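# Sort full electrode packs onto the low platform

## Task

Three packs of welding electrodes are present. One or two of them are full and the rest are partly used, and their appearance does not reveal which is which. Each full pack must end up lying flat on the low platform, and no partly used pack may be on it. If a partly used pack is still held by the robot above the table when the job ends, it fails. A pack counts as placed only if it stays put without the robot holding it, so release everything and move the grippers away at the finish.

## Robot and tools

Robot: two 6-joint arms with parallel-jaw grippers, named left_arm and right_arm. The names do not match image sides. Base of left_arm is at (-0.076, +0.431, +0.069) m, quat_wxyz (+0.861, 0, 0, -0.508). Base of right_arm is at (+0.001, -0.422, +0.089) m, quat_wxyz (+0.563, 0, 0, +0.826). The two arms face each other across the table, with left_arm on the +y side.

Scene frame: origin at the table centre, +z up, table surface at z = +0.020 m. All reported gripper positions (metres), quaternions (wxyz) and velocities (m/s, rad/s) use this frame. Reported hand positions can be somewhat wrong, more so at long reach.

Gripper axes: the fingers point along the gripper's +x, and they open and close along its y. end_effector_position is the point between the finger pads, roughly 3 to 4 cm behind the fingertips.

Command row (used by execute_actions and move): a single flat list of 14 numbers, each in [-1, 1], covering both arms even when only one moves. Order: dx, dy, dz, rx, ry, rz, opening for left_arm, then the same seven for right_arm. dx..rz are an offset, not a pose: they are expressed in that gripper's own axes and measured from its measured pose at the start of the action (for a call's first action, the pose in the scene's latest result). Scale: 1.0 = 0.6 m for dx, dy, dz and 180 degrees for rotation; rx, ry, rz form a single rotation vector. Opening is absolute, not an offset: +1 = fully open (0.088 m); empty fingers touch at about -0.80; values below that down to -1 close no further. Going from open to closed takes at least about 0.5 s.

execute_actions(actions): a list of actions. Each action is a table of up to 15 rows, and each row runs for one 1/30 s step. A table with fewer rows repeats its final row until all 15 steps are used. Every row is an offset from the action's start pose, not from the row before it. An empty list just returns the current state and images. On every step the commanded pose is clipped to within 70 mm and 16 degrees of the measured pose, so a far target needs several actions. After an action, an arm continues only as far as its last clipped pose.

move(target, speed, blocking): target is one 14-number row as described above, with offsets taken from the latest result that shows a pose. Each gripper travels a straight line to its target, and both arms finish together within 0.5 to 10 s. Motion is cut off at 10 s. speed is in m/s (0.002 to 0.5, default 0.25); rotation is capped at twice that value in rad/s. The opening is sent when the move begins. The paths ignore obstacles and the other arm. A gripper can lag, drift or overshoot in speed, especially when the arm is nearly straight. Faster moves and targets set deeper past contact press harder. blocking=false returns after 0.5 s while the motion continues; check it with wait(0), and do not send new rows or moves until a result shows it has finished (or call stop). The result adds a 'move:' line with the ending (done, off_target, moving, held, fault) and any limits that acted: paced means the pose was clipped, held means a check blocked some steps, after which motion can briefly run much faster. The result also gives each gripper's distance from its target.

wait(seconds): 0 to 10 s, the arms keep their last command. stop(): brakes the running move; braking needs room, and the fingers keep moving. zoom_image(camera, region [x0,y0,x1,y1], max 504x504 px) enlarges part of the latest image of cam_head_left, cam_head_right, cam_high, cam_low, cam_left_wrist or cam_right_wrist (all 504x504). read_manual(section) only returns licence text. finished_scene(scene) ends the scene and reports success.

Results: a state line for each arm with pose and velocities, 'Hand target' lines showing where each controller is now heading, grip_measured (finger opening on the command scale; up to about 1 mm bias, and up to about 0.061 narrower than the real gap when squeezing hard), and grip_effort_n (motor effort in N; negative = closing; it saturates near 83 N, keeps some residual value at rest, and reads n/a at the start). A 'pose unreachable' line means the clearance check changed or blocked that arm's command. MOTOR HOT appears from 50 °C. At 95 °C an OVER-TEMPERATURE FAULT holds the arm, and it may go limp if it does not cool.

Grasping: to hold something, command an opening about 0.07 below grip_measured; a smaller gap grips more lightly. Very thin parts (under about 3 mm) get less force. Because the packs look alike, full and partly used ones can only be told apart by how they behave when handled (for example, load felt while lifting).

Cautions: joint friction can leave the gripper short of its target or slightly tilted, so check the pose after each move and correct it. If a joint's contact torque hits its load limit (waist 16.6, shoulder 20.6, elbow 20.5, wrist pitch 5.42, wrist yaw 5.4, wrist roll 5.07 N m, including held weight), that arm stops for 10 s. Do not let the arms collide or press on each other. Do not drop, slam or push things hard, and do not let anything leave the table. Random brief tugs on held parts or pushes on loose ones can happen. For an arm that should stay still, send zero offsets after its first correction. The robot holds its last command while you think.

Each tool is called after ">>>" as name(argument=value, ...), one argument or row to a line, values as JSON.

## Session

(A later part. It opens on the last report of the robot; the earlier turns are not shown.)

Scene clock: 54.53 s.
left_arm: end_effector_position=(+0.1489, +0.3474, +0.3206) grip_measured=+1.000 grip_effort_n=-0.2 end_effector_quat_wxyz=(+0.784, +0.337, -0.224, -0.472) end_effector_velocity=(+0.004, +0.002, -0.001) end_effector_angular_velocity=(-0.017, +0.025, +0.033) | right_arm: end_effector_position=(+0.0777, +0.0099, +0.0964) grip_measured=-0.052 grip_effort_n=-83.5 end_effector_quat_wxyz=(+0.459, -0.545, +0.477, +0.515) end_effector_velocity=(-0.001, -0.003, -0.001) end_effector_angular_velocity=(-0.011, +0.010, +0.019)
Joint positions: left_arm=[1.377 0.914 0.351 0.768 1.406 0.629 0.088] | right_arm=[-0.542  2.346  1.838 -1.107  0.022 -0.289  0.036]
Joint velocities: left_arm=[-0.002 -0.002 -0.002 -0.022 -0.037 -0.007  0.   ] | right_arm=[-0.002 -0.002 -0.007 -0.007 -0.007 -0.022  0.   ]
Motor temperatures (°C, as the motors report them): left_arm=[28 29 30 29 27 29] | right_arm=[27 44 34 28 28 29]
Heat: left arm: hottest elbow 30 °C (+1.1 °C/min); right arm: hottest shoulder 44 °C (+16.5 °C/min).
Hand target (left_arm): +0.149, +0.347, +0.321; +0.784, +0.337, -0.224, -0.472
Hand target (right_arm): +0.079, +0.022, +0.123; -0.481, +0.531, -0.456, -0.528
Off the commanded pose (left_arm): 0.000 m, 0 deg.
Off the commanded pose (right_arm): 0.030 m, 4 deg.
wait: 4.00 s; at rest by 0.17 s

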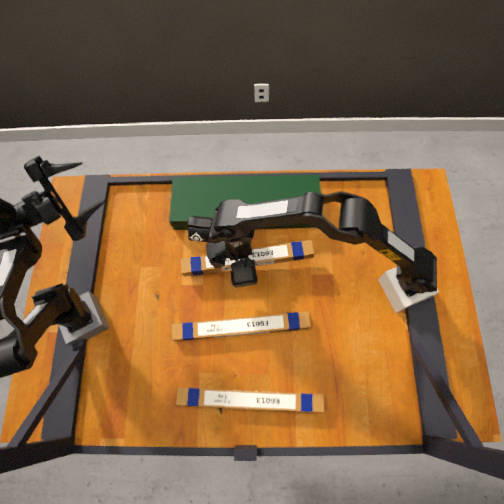

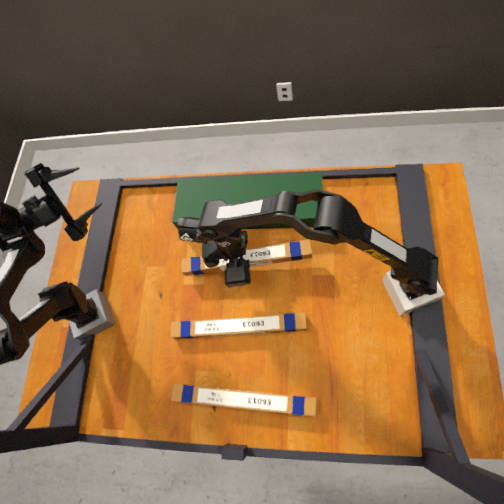

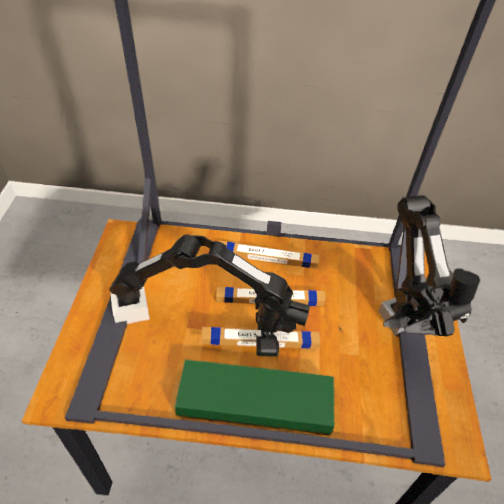

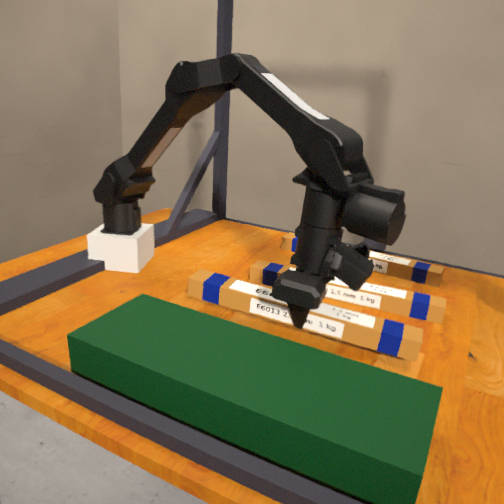

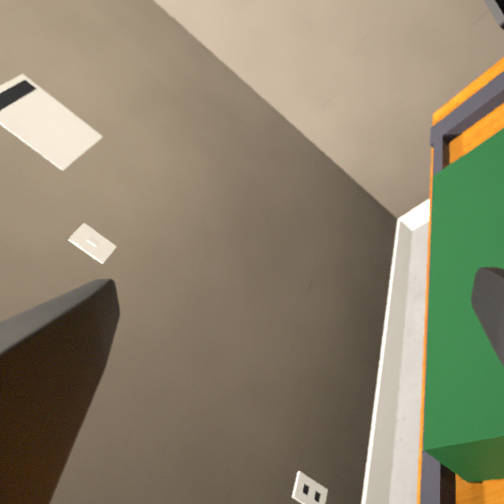

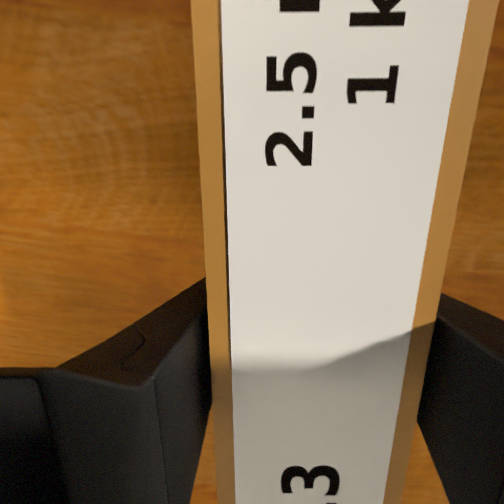

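>>> move(
  target=[0,0,0,0,0,0,1, 0.05,0,0.026,0,-0.022,0,-0.14],
  speed=0.04,
)

>>> move(
  target=[0,0,0,0,0,0,1, 0,0,0,0,0,0,1],
)

>>> move(
  target=[0,0,0,0,0,0,1, -0.1,0,0,0,0,0,1],
  speed=0.05,
)

Scene clock: 62.00 s.
left_arm: end_effector_position=(+0.1489, +0.3474, +0.3206) grip_measured=+1.000 grip_effort_n=-0.2 end_effector_quat_wxyz=(+0.784, +0.337, -0.224, -0.472) end_effector_velocity=(+0.002, +0.001, -0.000) end_effector_angular_velocity=(-0.003, -0.001, +0.019) | right_arm: end_effector_position=(+0.0776, +0.0240, +0.0671) grip_measured=-0.052 grip_effort_n=-83.5 end_effector_quat_wxyz=(+0.476, -0.528, +0.461, +0.531) end_effector_velocity=(-0.005, -0.001, +0.003) end_effector_angular_velocity=(+0.001, +0.022, +0.010)
Joint positions: left_arm=[1.377 0.914 0.351 0.768 1.406 0.629 0.088] | right_arm=[-0.542  2.383  1.783 -0.95   0.006 -0.289  0.036]
Joint velocities: left_arm=[-0.002 -0.002 -0.002 -0.007 -0.022  0.007  0.   ] | right_arm=[ 0.002 -0.007 -0.002 -0.007 -0.022 -0.007 -0.   ]
Motor temperatures (°C, as the motors report them): left_arm=[28 28 30 29 27 29] | right_arm=[27 49 35 28 28 29]
Heat: left arm: hottest elbow 30 °C (+1.0 °C/min); right arm: hottest shoulder 49 °C (+19.3 °C/min).
Hand target (left_arm): +0.149, +0.347, +0.321; +0.784, +0.337, -0.224, -0.472
Hand target (right_arm): +0.076, +0.024, +0.066; -0.475, +0.526, -0.462, -0.533
Off the commanded pose (left_arm): 0.000 m, 0 deg.
Off the commanded pose (right_arm): 0.002 m, 0 deg.
move: done

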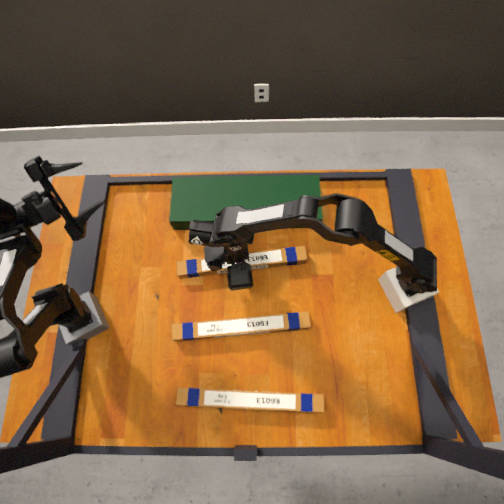

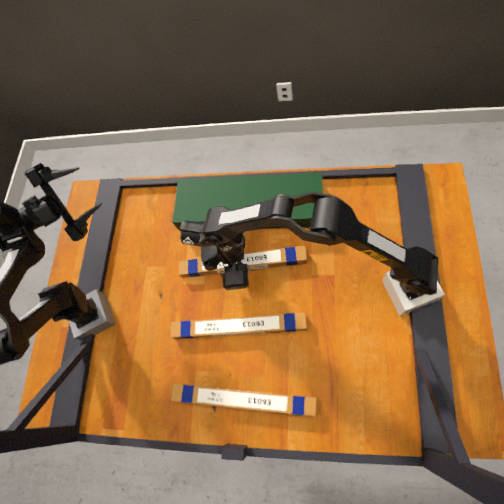

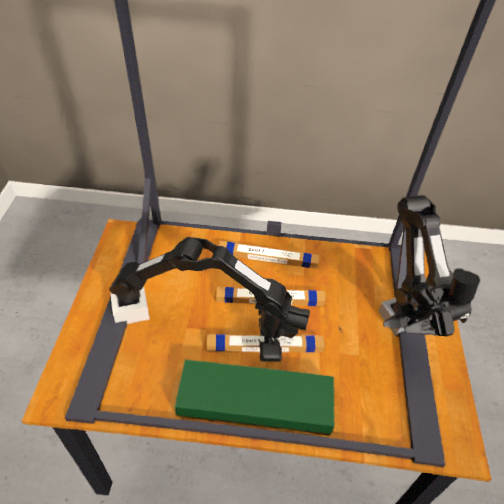

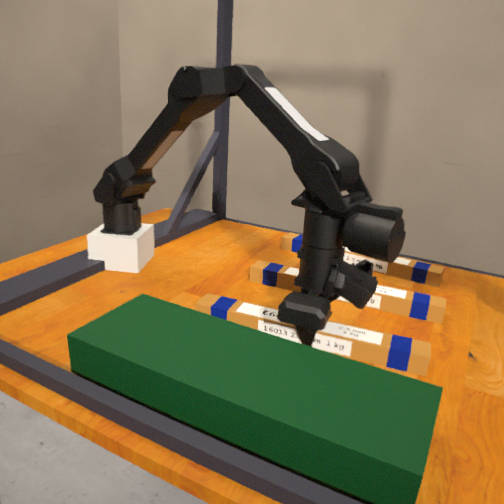

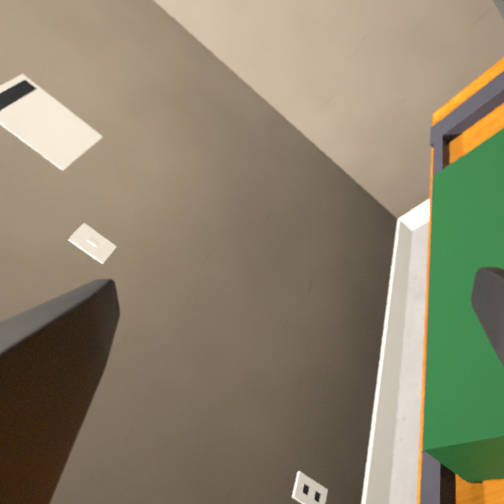

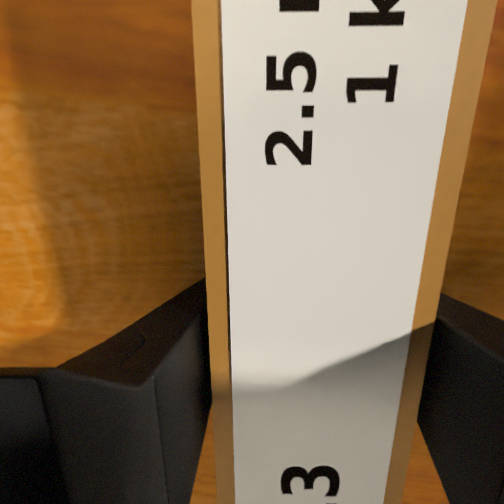

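Scene clock: 62.70 s.
left_arm: end_effector_position=(+0.1489, +0.3474, +0.3206) grip_measured=+1.000 grip_effort_n=-0.2 end_effector_quat_wxyz=(+0.784, +0.337, -0.224, -0.472) end_effector_velocity=(+0.001, -0.000, -0.002) end_effector_angular_velocity=(-0.011, +0.027, +0.004) | right_arm: end_effector_position=(+0.0776, +0.0241, +0.0673) grip_measured=+0.978 grip_effort_n=18.4 end_effector_quat_wxyz=(+0.476, -0.528, +0.461, +0.532) end_effector_velocity=(+0.002, +0.000, -0.002) end_effector_angular_velocity=(+0.001, -0.008, +0.005)
Joint positions: left_arm=[1.377 0.914 0.351 0.768 1.406 0.629 0.088] | right_arm=[-0.542  2.383  1.783 -0.95   0.006 -0.289  0.087]
Joint velocities: left_arm=[-0.002 -0.002 -0.002 -0.022 -0.007 -0.007  0.   ] | right_arm=[-0.002  0.002 -0.002  0.007  0.007 -0.007  0.   ]
Motor temperatures (°C, as the motors report them): left_arm=[28 28 30 29 27 29] | right_arm=[27 49 35 28 28 29]
Heat: left arm: hottest elbow 30 °C (+1.0 °C/min); right arm: hottest shoulder 49 °C (+19.1 °C/min).
Hand target (left_arm): +0.149, +0.347, +0.321; +0.784, +0.337, -0.224, -0.472
Hand target (right_arm): +0.078, +0.024, +0.067; -0.476, +0.528, -0.461, -0.531
Off the commanded pose (left_arm): 0.000 m, 0 deg.
Off the commanded pose (right_arm): 0.000 m, 0 deg.
move: done

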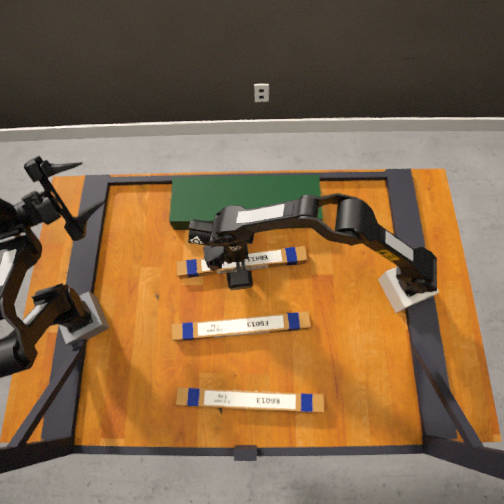

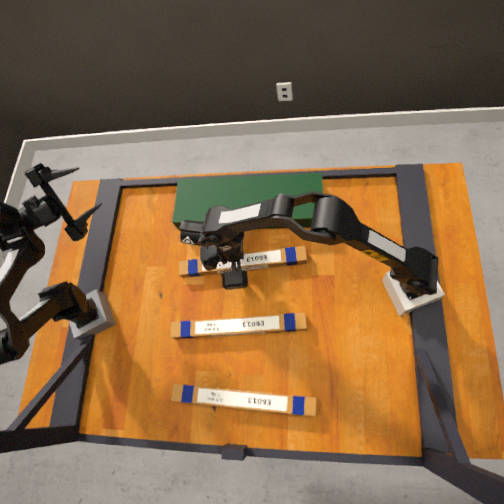

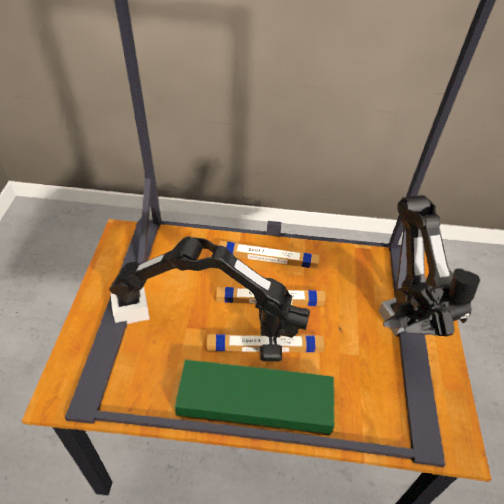

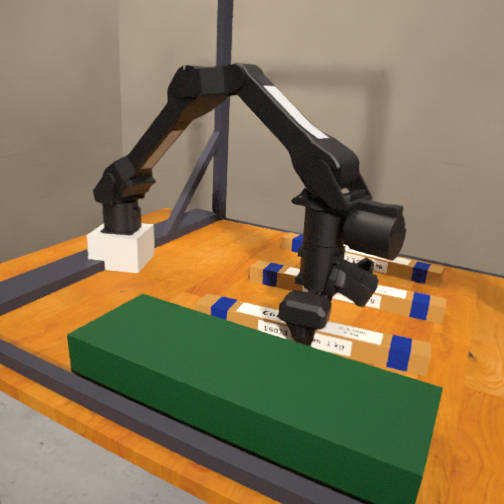

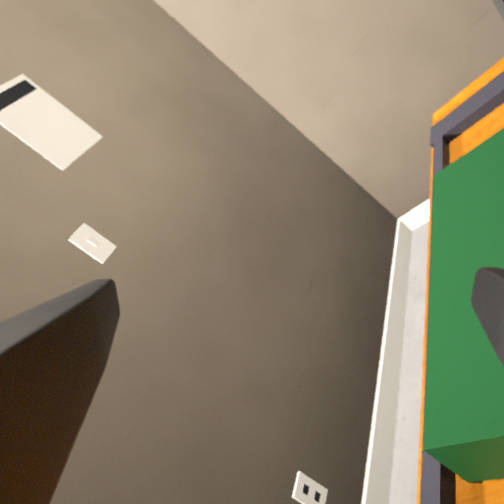

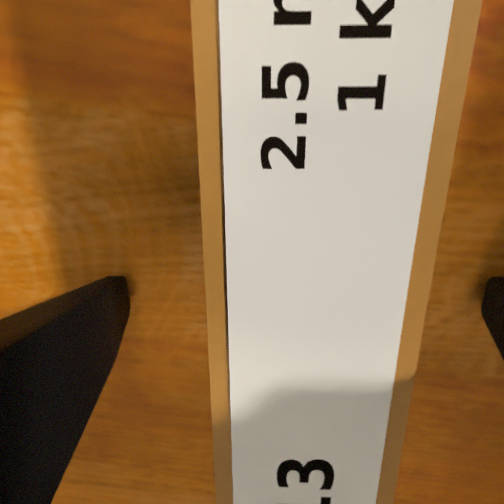

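Scene clock: 64.23 s.
left_arm: end_effector_position=(+0.1489, +0.3474, +0.3206) grip_measured=+1.000 grip_effort_n=0.2 end_effector_quat_wxyz=(+0.784, +0.337, -0.224, -0.472) end_effector_velocity=(+0.001, +0.001, -0.001) end_effector_angular_velocity=(-0.000, -0.000, +0.010) | right_arm: end_effector_position=(+0.0767, +0.0185, +0.1184) grip_measured=+0.979 grip_effort_n=18.8 end_effector_quat_wxyz=(+0.469, -0.532, +0.468, +0.527) end_effector_velocity=(+0.001, -0.006, +0.000) end_effector_angular_velocity=(-0.020, +0.011, -0.000)
Joint positions: left_arm=[1.377 0.914 0.351 0.768 1.406 0.629 0.088] | right_arm=[-0.542  2.32   1.883 -1.137  0.006 -0.289  0.087]
Joint velocities: left_arm=[ 0.002 -0.002 -0.002 -0.007 -0.007  0.007  0.   ] | right_arm=[-0.007 -0.002 -0.002 -0.022 -0.007 -0.007 -0.   ]
Motor temperatures (°C, as the motors report them): left_arm=[28 28 31 29 27 29] | right_arm=[27 50 36 28 28 29]
Heat: left arm: hottest elbow 31 °C (+2.0 °C/min); right arm: hottest shoulder 50 °C (+20.2 °C/min). Fold the right arm in close to its base before you think long.
Hand target (left_arm): +0.149, +0.347, +0.321; +0.784, +0.337, -0.224, -0.472
Hand target (right_arm): +0.077, +0.022, +0.127; -0.476, +0.528, -0.461, -0.532
Off the commanded pose (left_arm): 0.000 m, 0 deg.
Off the commanded pose (right_arm): 0.010 m, 1 deg.
MOTOR HOT: a motor of the right arm reached 50 °C. Now the hottest motor of the right arm, joint 2 (shoulder), reports 50 °C. The temperature limit of the motors' drives, at which the controller stops that arm, is 95 °C. To cool a motor, set the load down, stop pushing, or move to a pose that needs little force.
move: off_target (right_arm)

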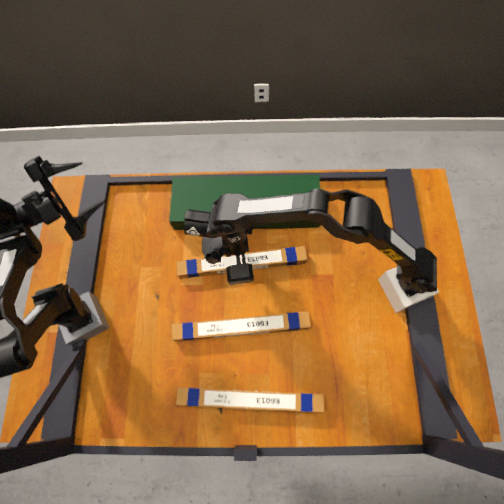

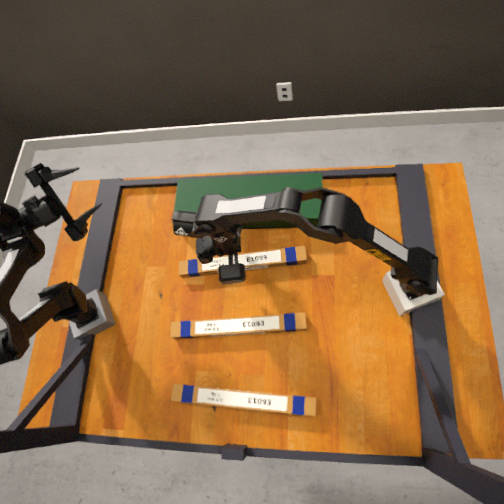

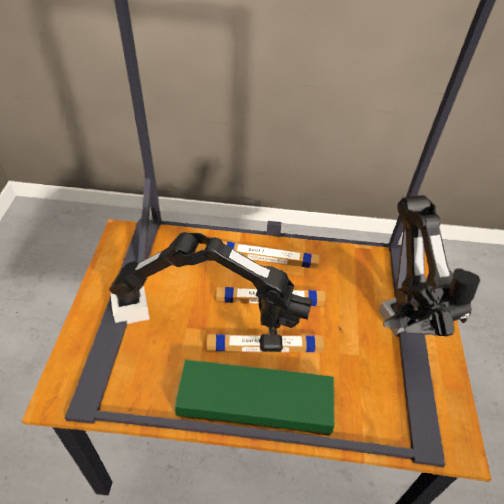

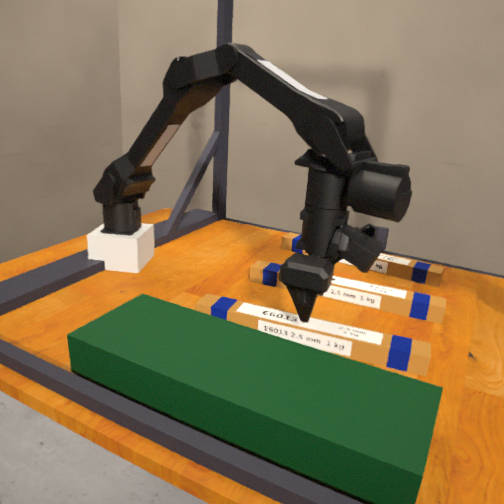

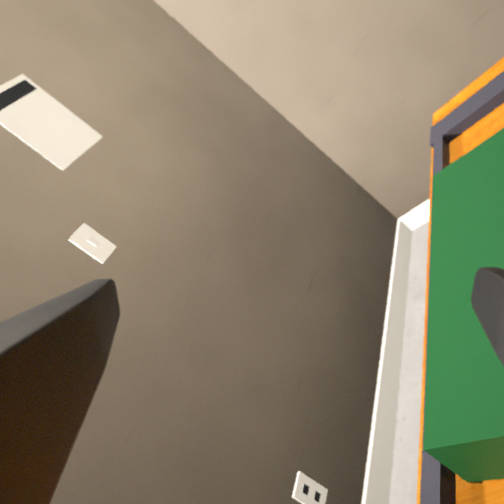

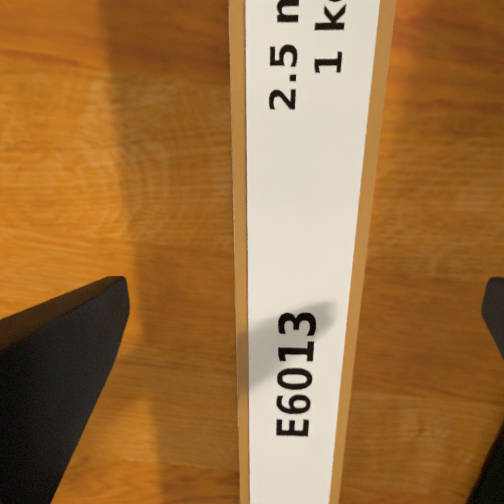

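>>> move(
  target=[0,0,0,0,0,0,1, -0.03,0.282,0.04,0.006,0,0,1],
  speed=0.2,
)

Scene clock: 73.10 s.
left_arm: end_effector_position=(+0.1489, +0.3474, +0.3206) grip_measured=+1.000 grip_effort_n=-0.2 end_effector_quat_wxyz=(+0.784, +0.337, -0.224, -0.472) end_effector_velocity=(-0.000, +0.000, -0.002) end_effector_angular_velocity=(-0.006, +0.019, -0.005) | right_arm: end_effector_position=(-0.0941, +0.0183, +0.1402) grip_measured=+0.979 grip_effort_n=18.4 end_effector_quat_wxyz=(+0.474, -0.528, +0.468, +0.526) end_effector_velocity=(-0.000, +0.001, +0.004) end_effector_angular_velocity=(+0.006, +0.009, +0.005)
Joint positions: left_arm=[1.377 0.914 0.351 0.768 1.406 0.629 0.088] | right_arm=[-0.158  2.316  1.964 -1.216  0.009  0.105  0.087]
Joint velocities: left_arm=[ 0.002  0.002 -0.002 -0.007  0.007 -0.007  0.   ] | right_arm=[-0.002 -0.002  0.012 -0.007 -0.007 -0.007  0.   ]
Motor temperatures (°C, as the motors report them): left_arm=[28 28 31 30 27 29] | right_arm=[27 51 36 27 28 29]
Heat: left arm: hottest elbow 31 °C (+1.0 °C/min); right arm: hottest shoulder 51 °C (+19.3 °C/min). Fold the right arm in close to its base before you think long.
Hand target (left_arm): +0.149, +0.347, +0.321; +0.784, +0.337, -0.224, -0.472
Hand target (right_arm): -0.093, +0.021, +0.136; -0.476, +0.529, -0.471, -0.522
Off the commanded pose (left_arm): 0.000 m, 0 deg.
Off the commanded pose (right_arm): 0.006 m, 1 deg.
MOTOR HOT: still on. Now the hottest motor of the right arm, joint 2 (shoulder), reports 51 °C; a drive's own limit is 95 °C.
move: done

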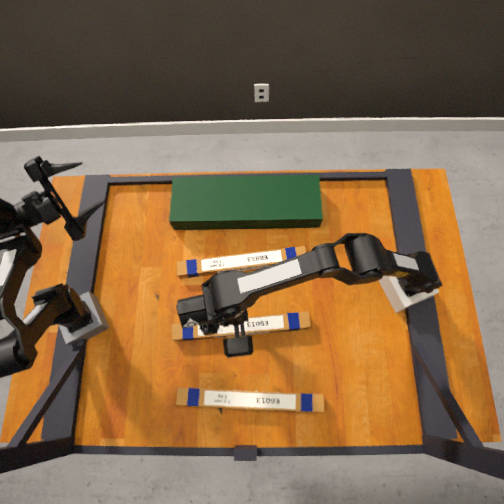

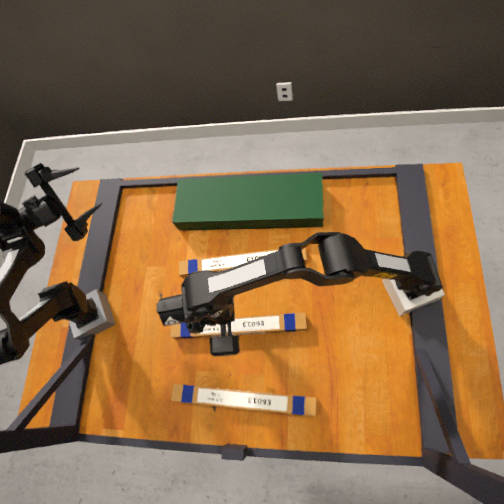

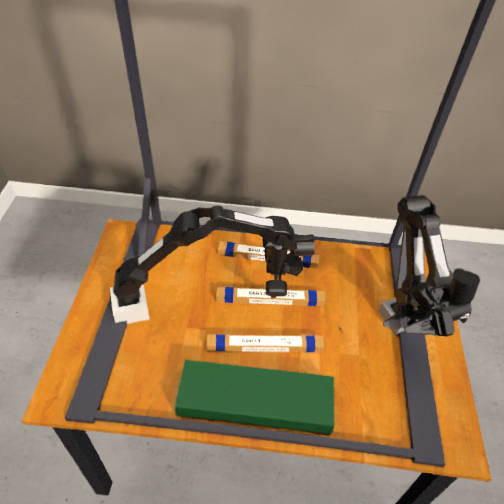

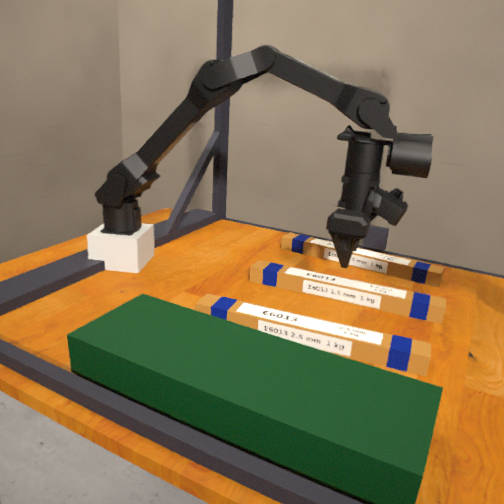

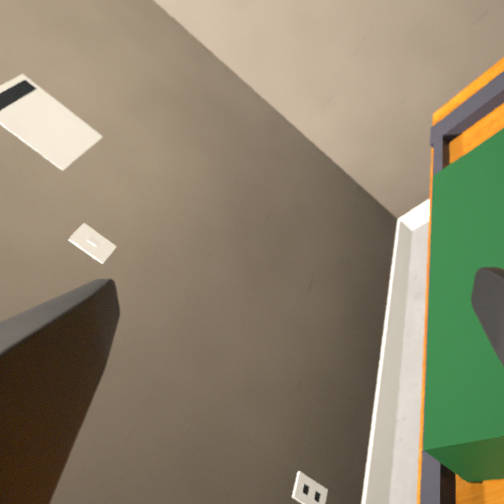

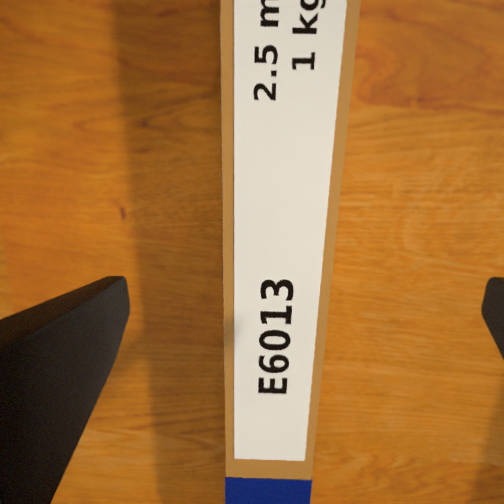

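>>> move(
  target=[0,0,0,0,0,0,1, 0.146,0.007,0,0.006,0.008,0,1],
  speed=0.08,
)

>>> move(
  target=[0,0,0,0,0,0,1, 0,0,0,0,0,0,-0.14],
)

>>> move(
  target=[0,0,0,0,0,0,1, -0.1,0,0,0,0,0,-0.14],
  speed=0.05,
)

Scene clock: 79.30 s.
left_arm: end_effector_position=(+0.1489, +0.3474, +0.3206) grip_measured=+1.000 grip_effort_n=-0.2 end_effector_quat_wxyz=(+0.784, +0.337, -0.224, -0.472) end_effector_velocity=(+0.001, -0.000, -0.002) end_effector_angular_velocity=(-0.018, +0.040, +0.004) | right_arm: end_effector_position=(-0.0975, +0.0248, +0.0643) grip_measured=+0.979 grip_effort_n=18.4 end_effector_quat_wxyz=(+0.480, -0.523, +0.472, +0.524) end_effector_velocity=(+0.003, -0.004, +0.003) end_effector_angular_velocity=(-0.018, +0.003, +0.000)
Joint positions: left_arm=[1.377 0.914 0.351 0.768 1.406 0.629 0.088] | right_arm=[-0.154  2.419  1.837 -0.981  0.008  0.126  0.087]
Joint velocities: left_arm=[-0.002 -0.002 -0.002 -0.022 -0.007 -0.022  0.   ] | right_arm=[-0.007 -0.007 -0.002 -0.022 -0.007 -0.007 -0.   ]
Motor temperatures (°C, as the motors report them): left_arm=[28 28 31 30 27 29] | right_arm=[27 49 36 27 28 29]
Heat: left arm: hottest elbow 31 °C (+0.0 °C/min); right arm: hottest shoulder 49 °C (+15.2 °C/min). Fold the right arm in close to its base before you think long.
Hand target (left_arm): +0.149, +0.347, +0.321; +0.784, +0.337, -0.224, -0.472
Hand target (right_arm): -0.098, +0.018, +0.053; -0.474, +0.530, -0.479, -0.515
Off the commanded pose (left_arm): 0.000 m, 0 deg.
Off the commanded pose (right_arm): 0.013 m, 2 deg.
MOTOR HOT: still on. Now the hottest motor of the right arm, joint 2 (shoulder), reports 49 °C; a drive's own limit is 95 °C.
move: off_target (right_arm)

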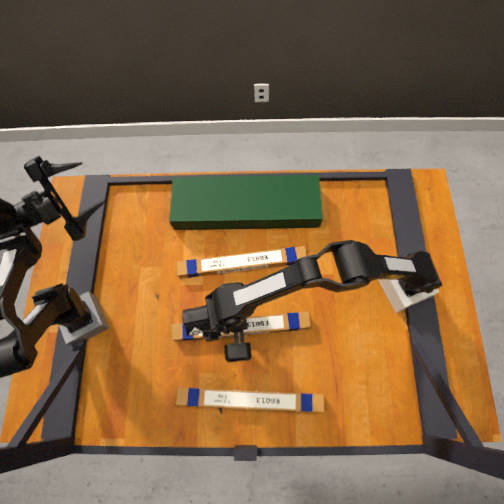

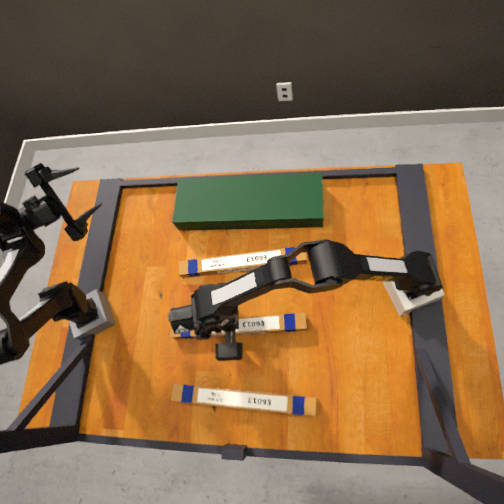

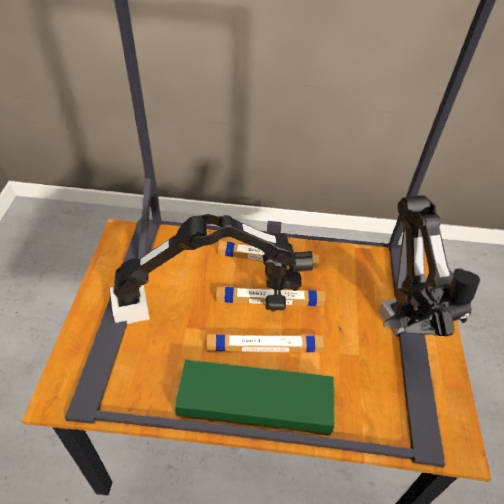

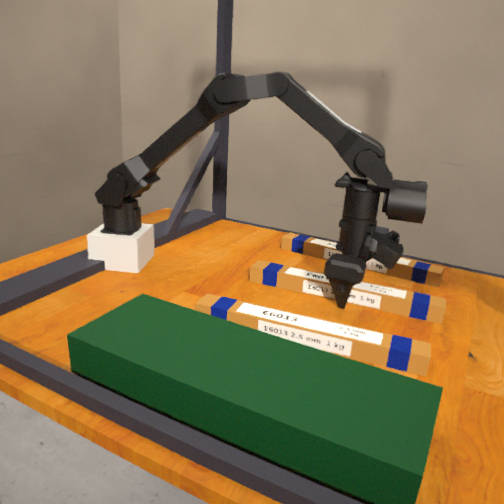

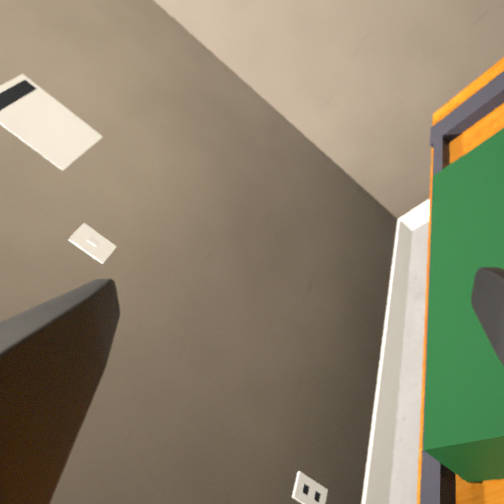

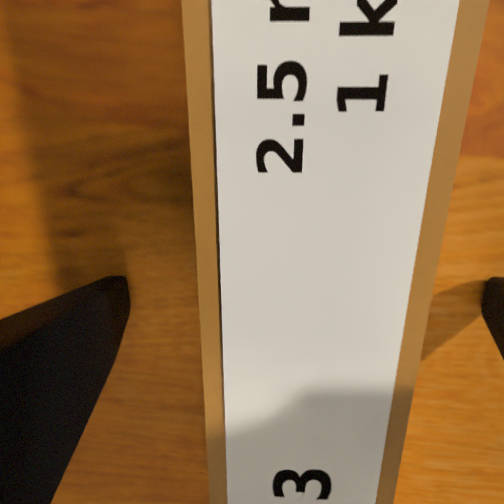

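Scene clock: 79.87 s.
left_arm: end_effector_position=(+0.1489, +0.3474, +0.3206) grip_measured=+1.000 grip_effort_n=0.2 end_effector_quat_wxyz=(+0.784, +0.337, -0.224, -0.472) end_effector_velocity=(-0.000, -0.001, -0.001) end_effector_angular_velocity=(-0.000, -0.000, +0.000) | right_arm: end_effector_position=(-0.0977, +0.0247, +0.0643) grip_measured=-0.061 grip_effort_n=-83.5 end_effector_quat_wxyz=(+0.479, -0.523, +0.472, +0.524) end_effector_velocity=(-0.002, +0.001, +0.000) end_effector_angular_velocity=(+0.002, +0.023, +0.034)
Joint positions: left_arm=[1.377 0.914 0.351 0.768 1.406 0.629 0.088] | right_arm=[-0.154  2.419  1.837 -0.981  0.008  0.126  0.036]
Joint velocities: left_arm=[-0.007 -0.002 -0.002 -0.007 -0.007  0.007  0.   ] | right_arm=[-0.002 -0.002 -0.002  0.007 -0.022 -0.037 -0.   ]
Motor temperatures (°C, as the motors report them): left_arm=[28 28 31 30 27 29] | right_arm=[27 49 36 27 28 29]
Heat: left arm: hottest elbow 31 °C (+0.0 °C/min); right arm: hottest shoulder 49 °C (+15.0 °C/min). Fold the right arm in close to its base before you think long.
Hand target (left_arm): +0.149, +0.347, +0.321; +0.784, +0.337, -0.224, -0.472
Hand target (right_arm): -0.098, +0.025, +0.064; -0.480, +0.523, -0.472, -0.524
Off the commanded pose (left_arm): 0.000 m, 0 deg.
Off the commanded pose (right_arm): 0.000 m, 0 deg.
MOTOR HOT: still on. Now the hottest motor of the right arm, joint 2 (shoulder), reports 49 °C; a drive's own limit is 95 °C.
move: done

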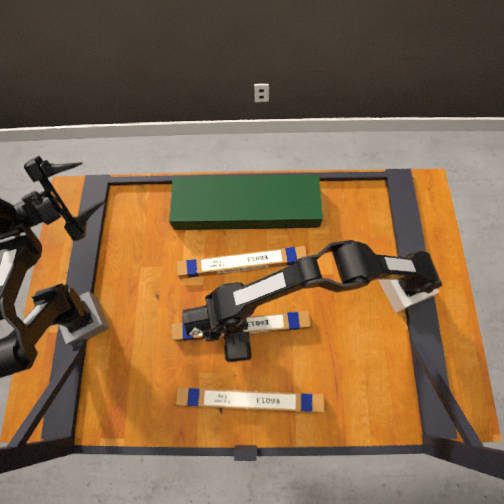

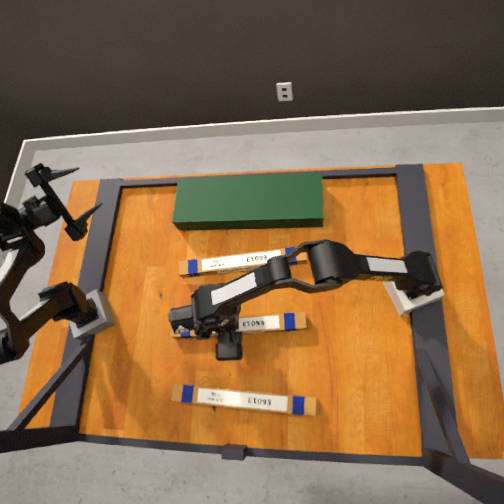

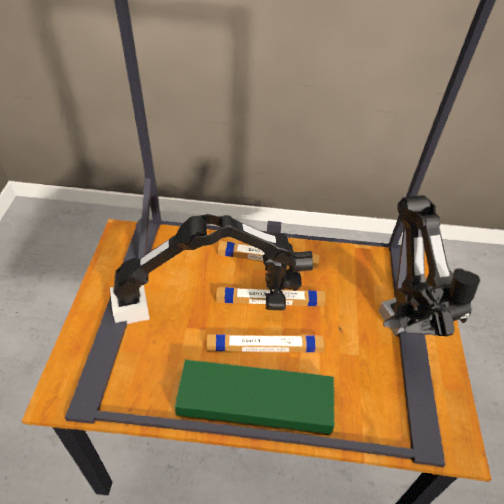

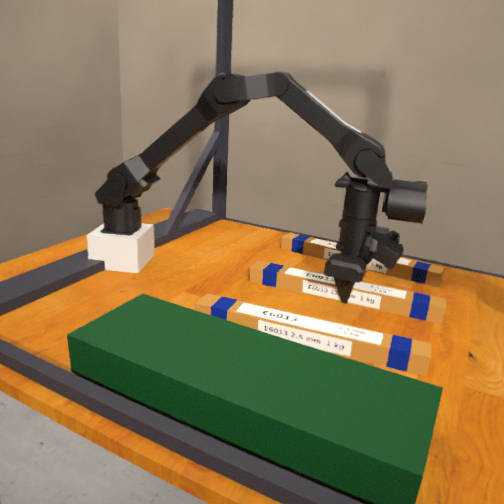

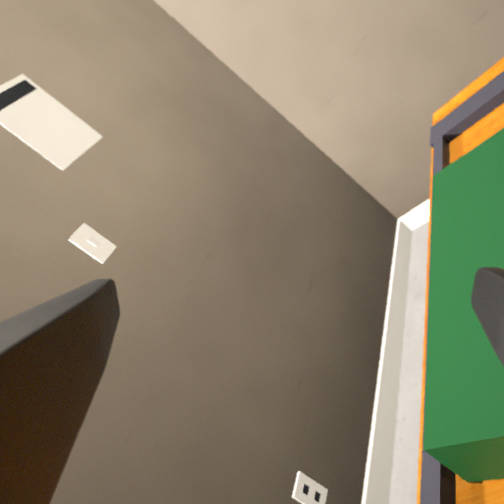

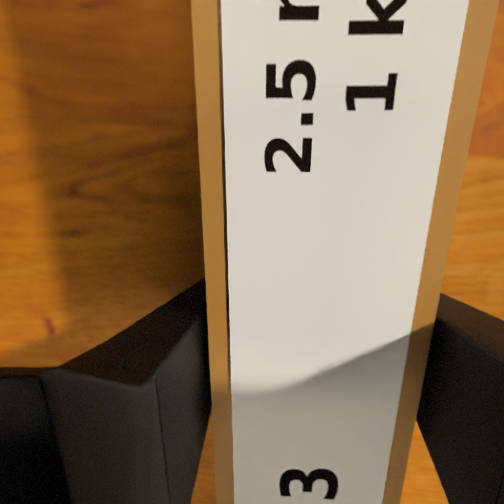

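Scene clock: 81.43 s.
left_arm: end_effector_position=(+0.1489, +0.3474, +0.3206) grip_measured=+1.000 grip_effort_n=0.2 end_effector_quat_wxyz=(+0.784, +0.337, -0.224, -0.472) end_effector_velocity=(-0.001, -0.001, -0.005) end_effector_angular_velocity=(-0.012, +0.037, -0.010) | right_arm: end_effector_position=(-0.0964, +0.0187, +0.1120) grip_measured=-0.061 grip_effort_n=-83.5 end_effector_quat_wxyz=(+0.473, -0.532, +0.478, +0.514) end_effector_velocity=(+0.000, -0.002, +0.000) end_effector_angular_velocity=(-0.009, +0.006, +0.005)
Joint positions: left_arm=[1.377 0.914 0.351 0.768 1.406 0.629 0.088] | right_arm=[-0.154  2.368  1.94  -1.168  0.008  0.126  0.036]
Joint velocities: left_arm=[-0.002  0.002 -0.007 -0.022  0.007 -0.007  0.   ] | right_arm=[-0.002 -0.002 -0.002 -0.007 -0.007 -0.007  0.   ]
Motor temperatures (°C, as the motors report them): left_arm=[28 28 31 30 27 29] | right_arm=[27 50 36 27 28 29]
Heat: left arm: hottest elbow 31 °C (+0.0 °C/min); right arm: hottest shoulder 50 °C (+16.3 °C/min). Fold the right arm in close to its base before you think long.
Hand target (left_arm): +0.149, +0.347, +0.321; +0.784, +0.337, -0.224, -0.472
Hand target (right_arm): -0.098, +0.024, +0.124; -0.479, +0.523, -0.472, -0.524
Off the commanded pose (left_arm): 0.000 m, 0 deg.
Off the commanded pose (right_arm): 0.014 m, 2 deg.
MOTOR HOT: still on. Now the hottest motor of the right arm, joint 2 (shoulder), reports 50 °C; a drive's own limit is 95 °C.
move: off_target (right_arm)

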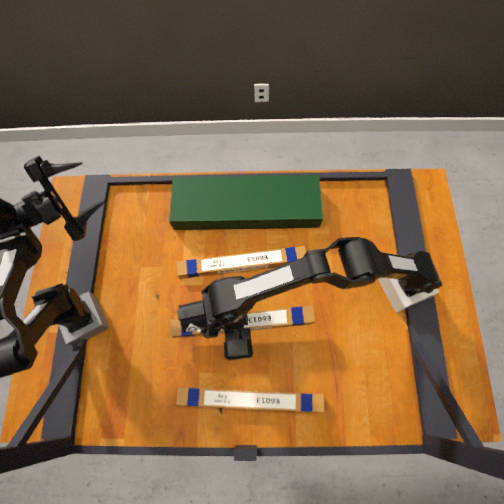

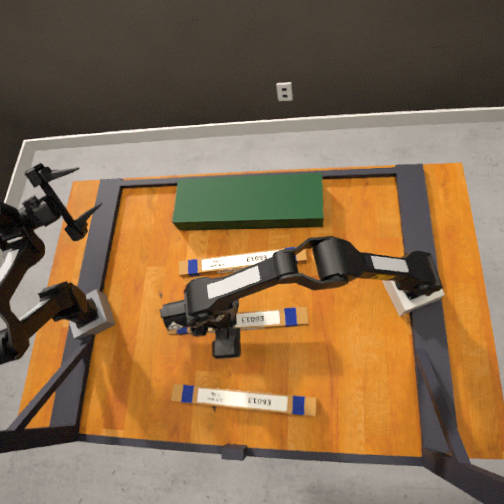

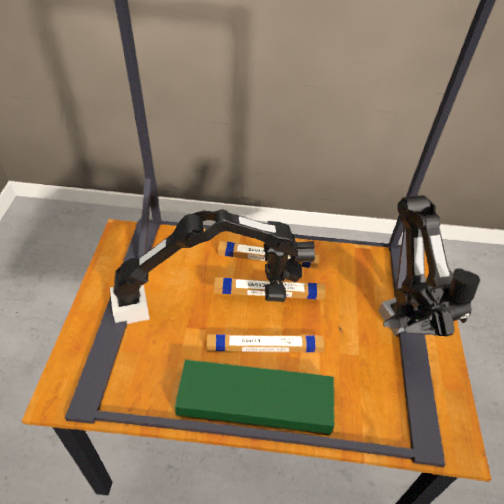

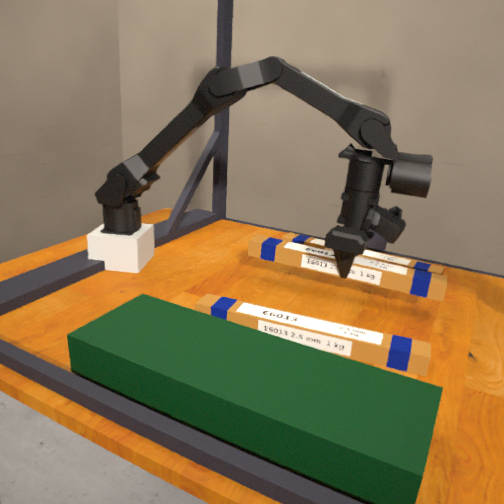

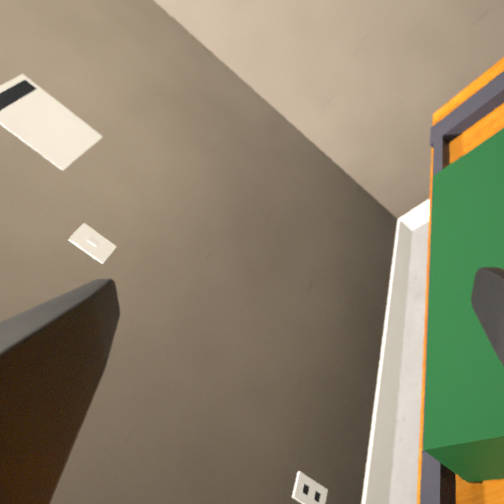

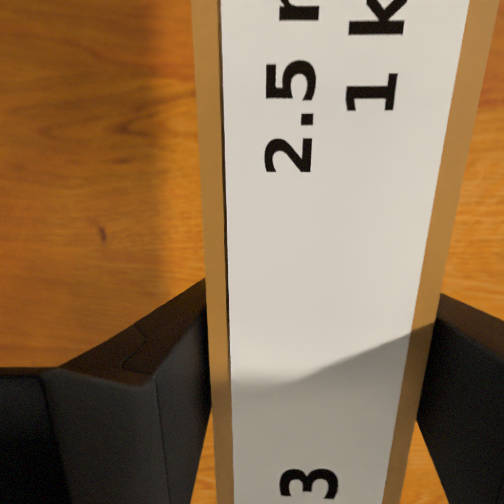

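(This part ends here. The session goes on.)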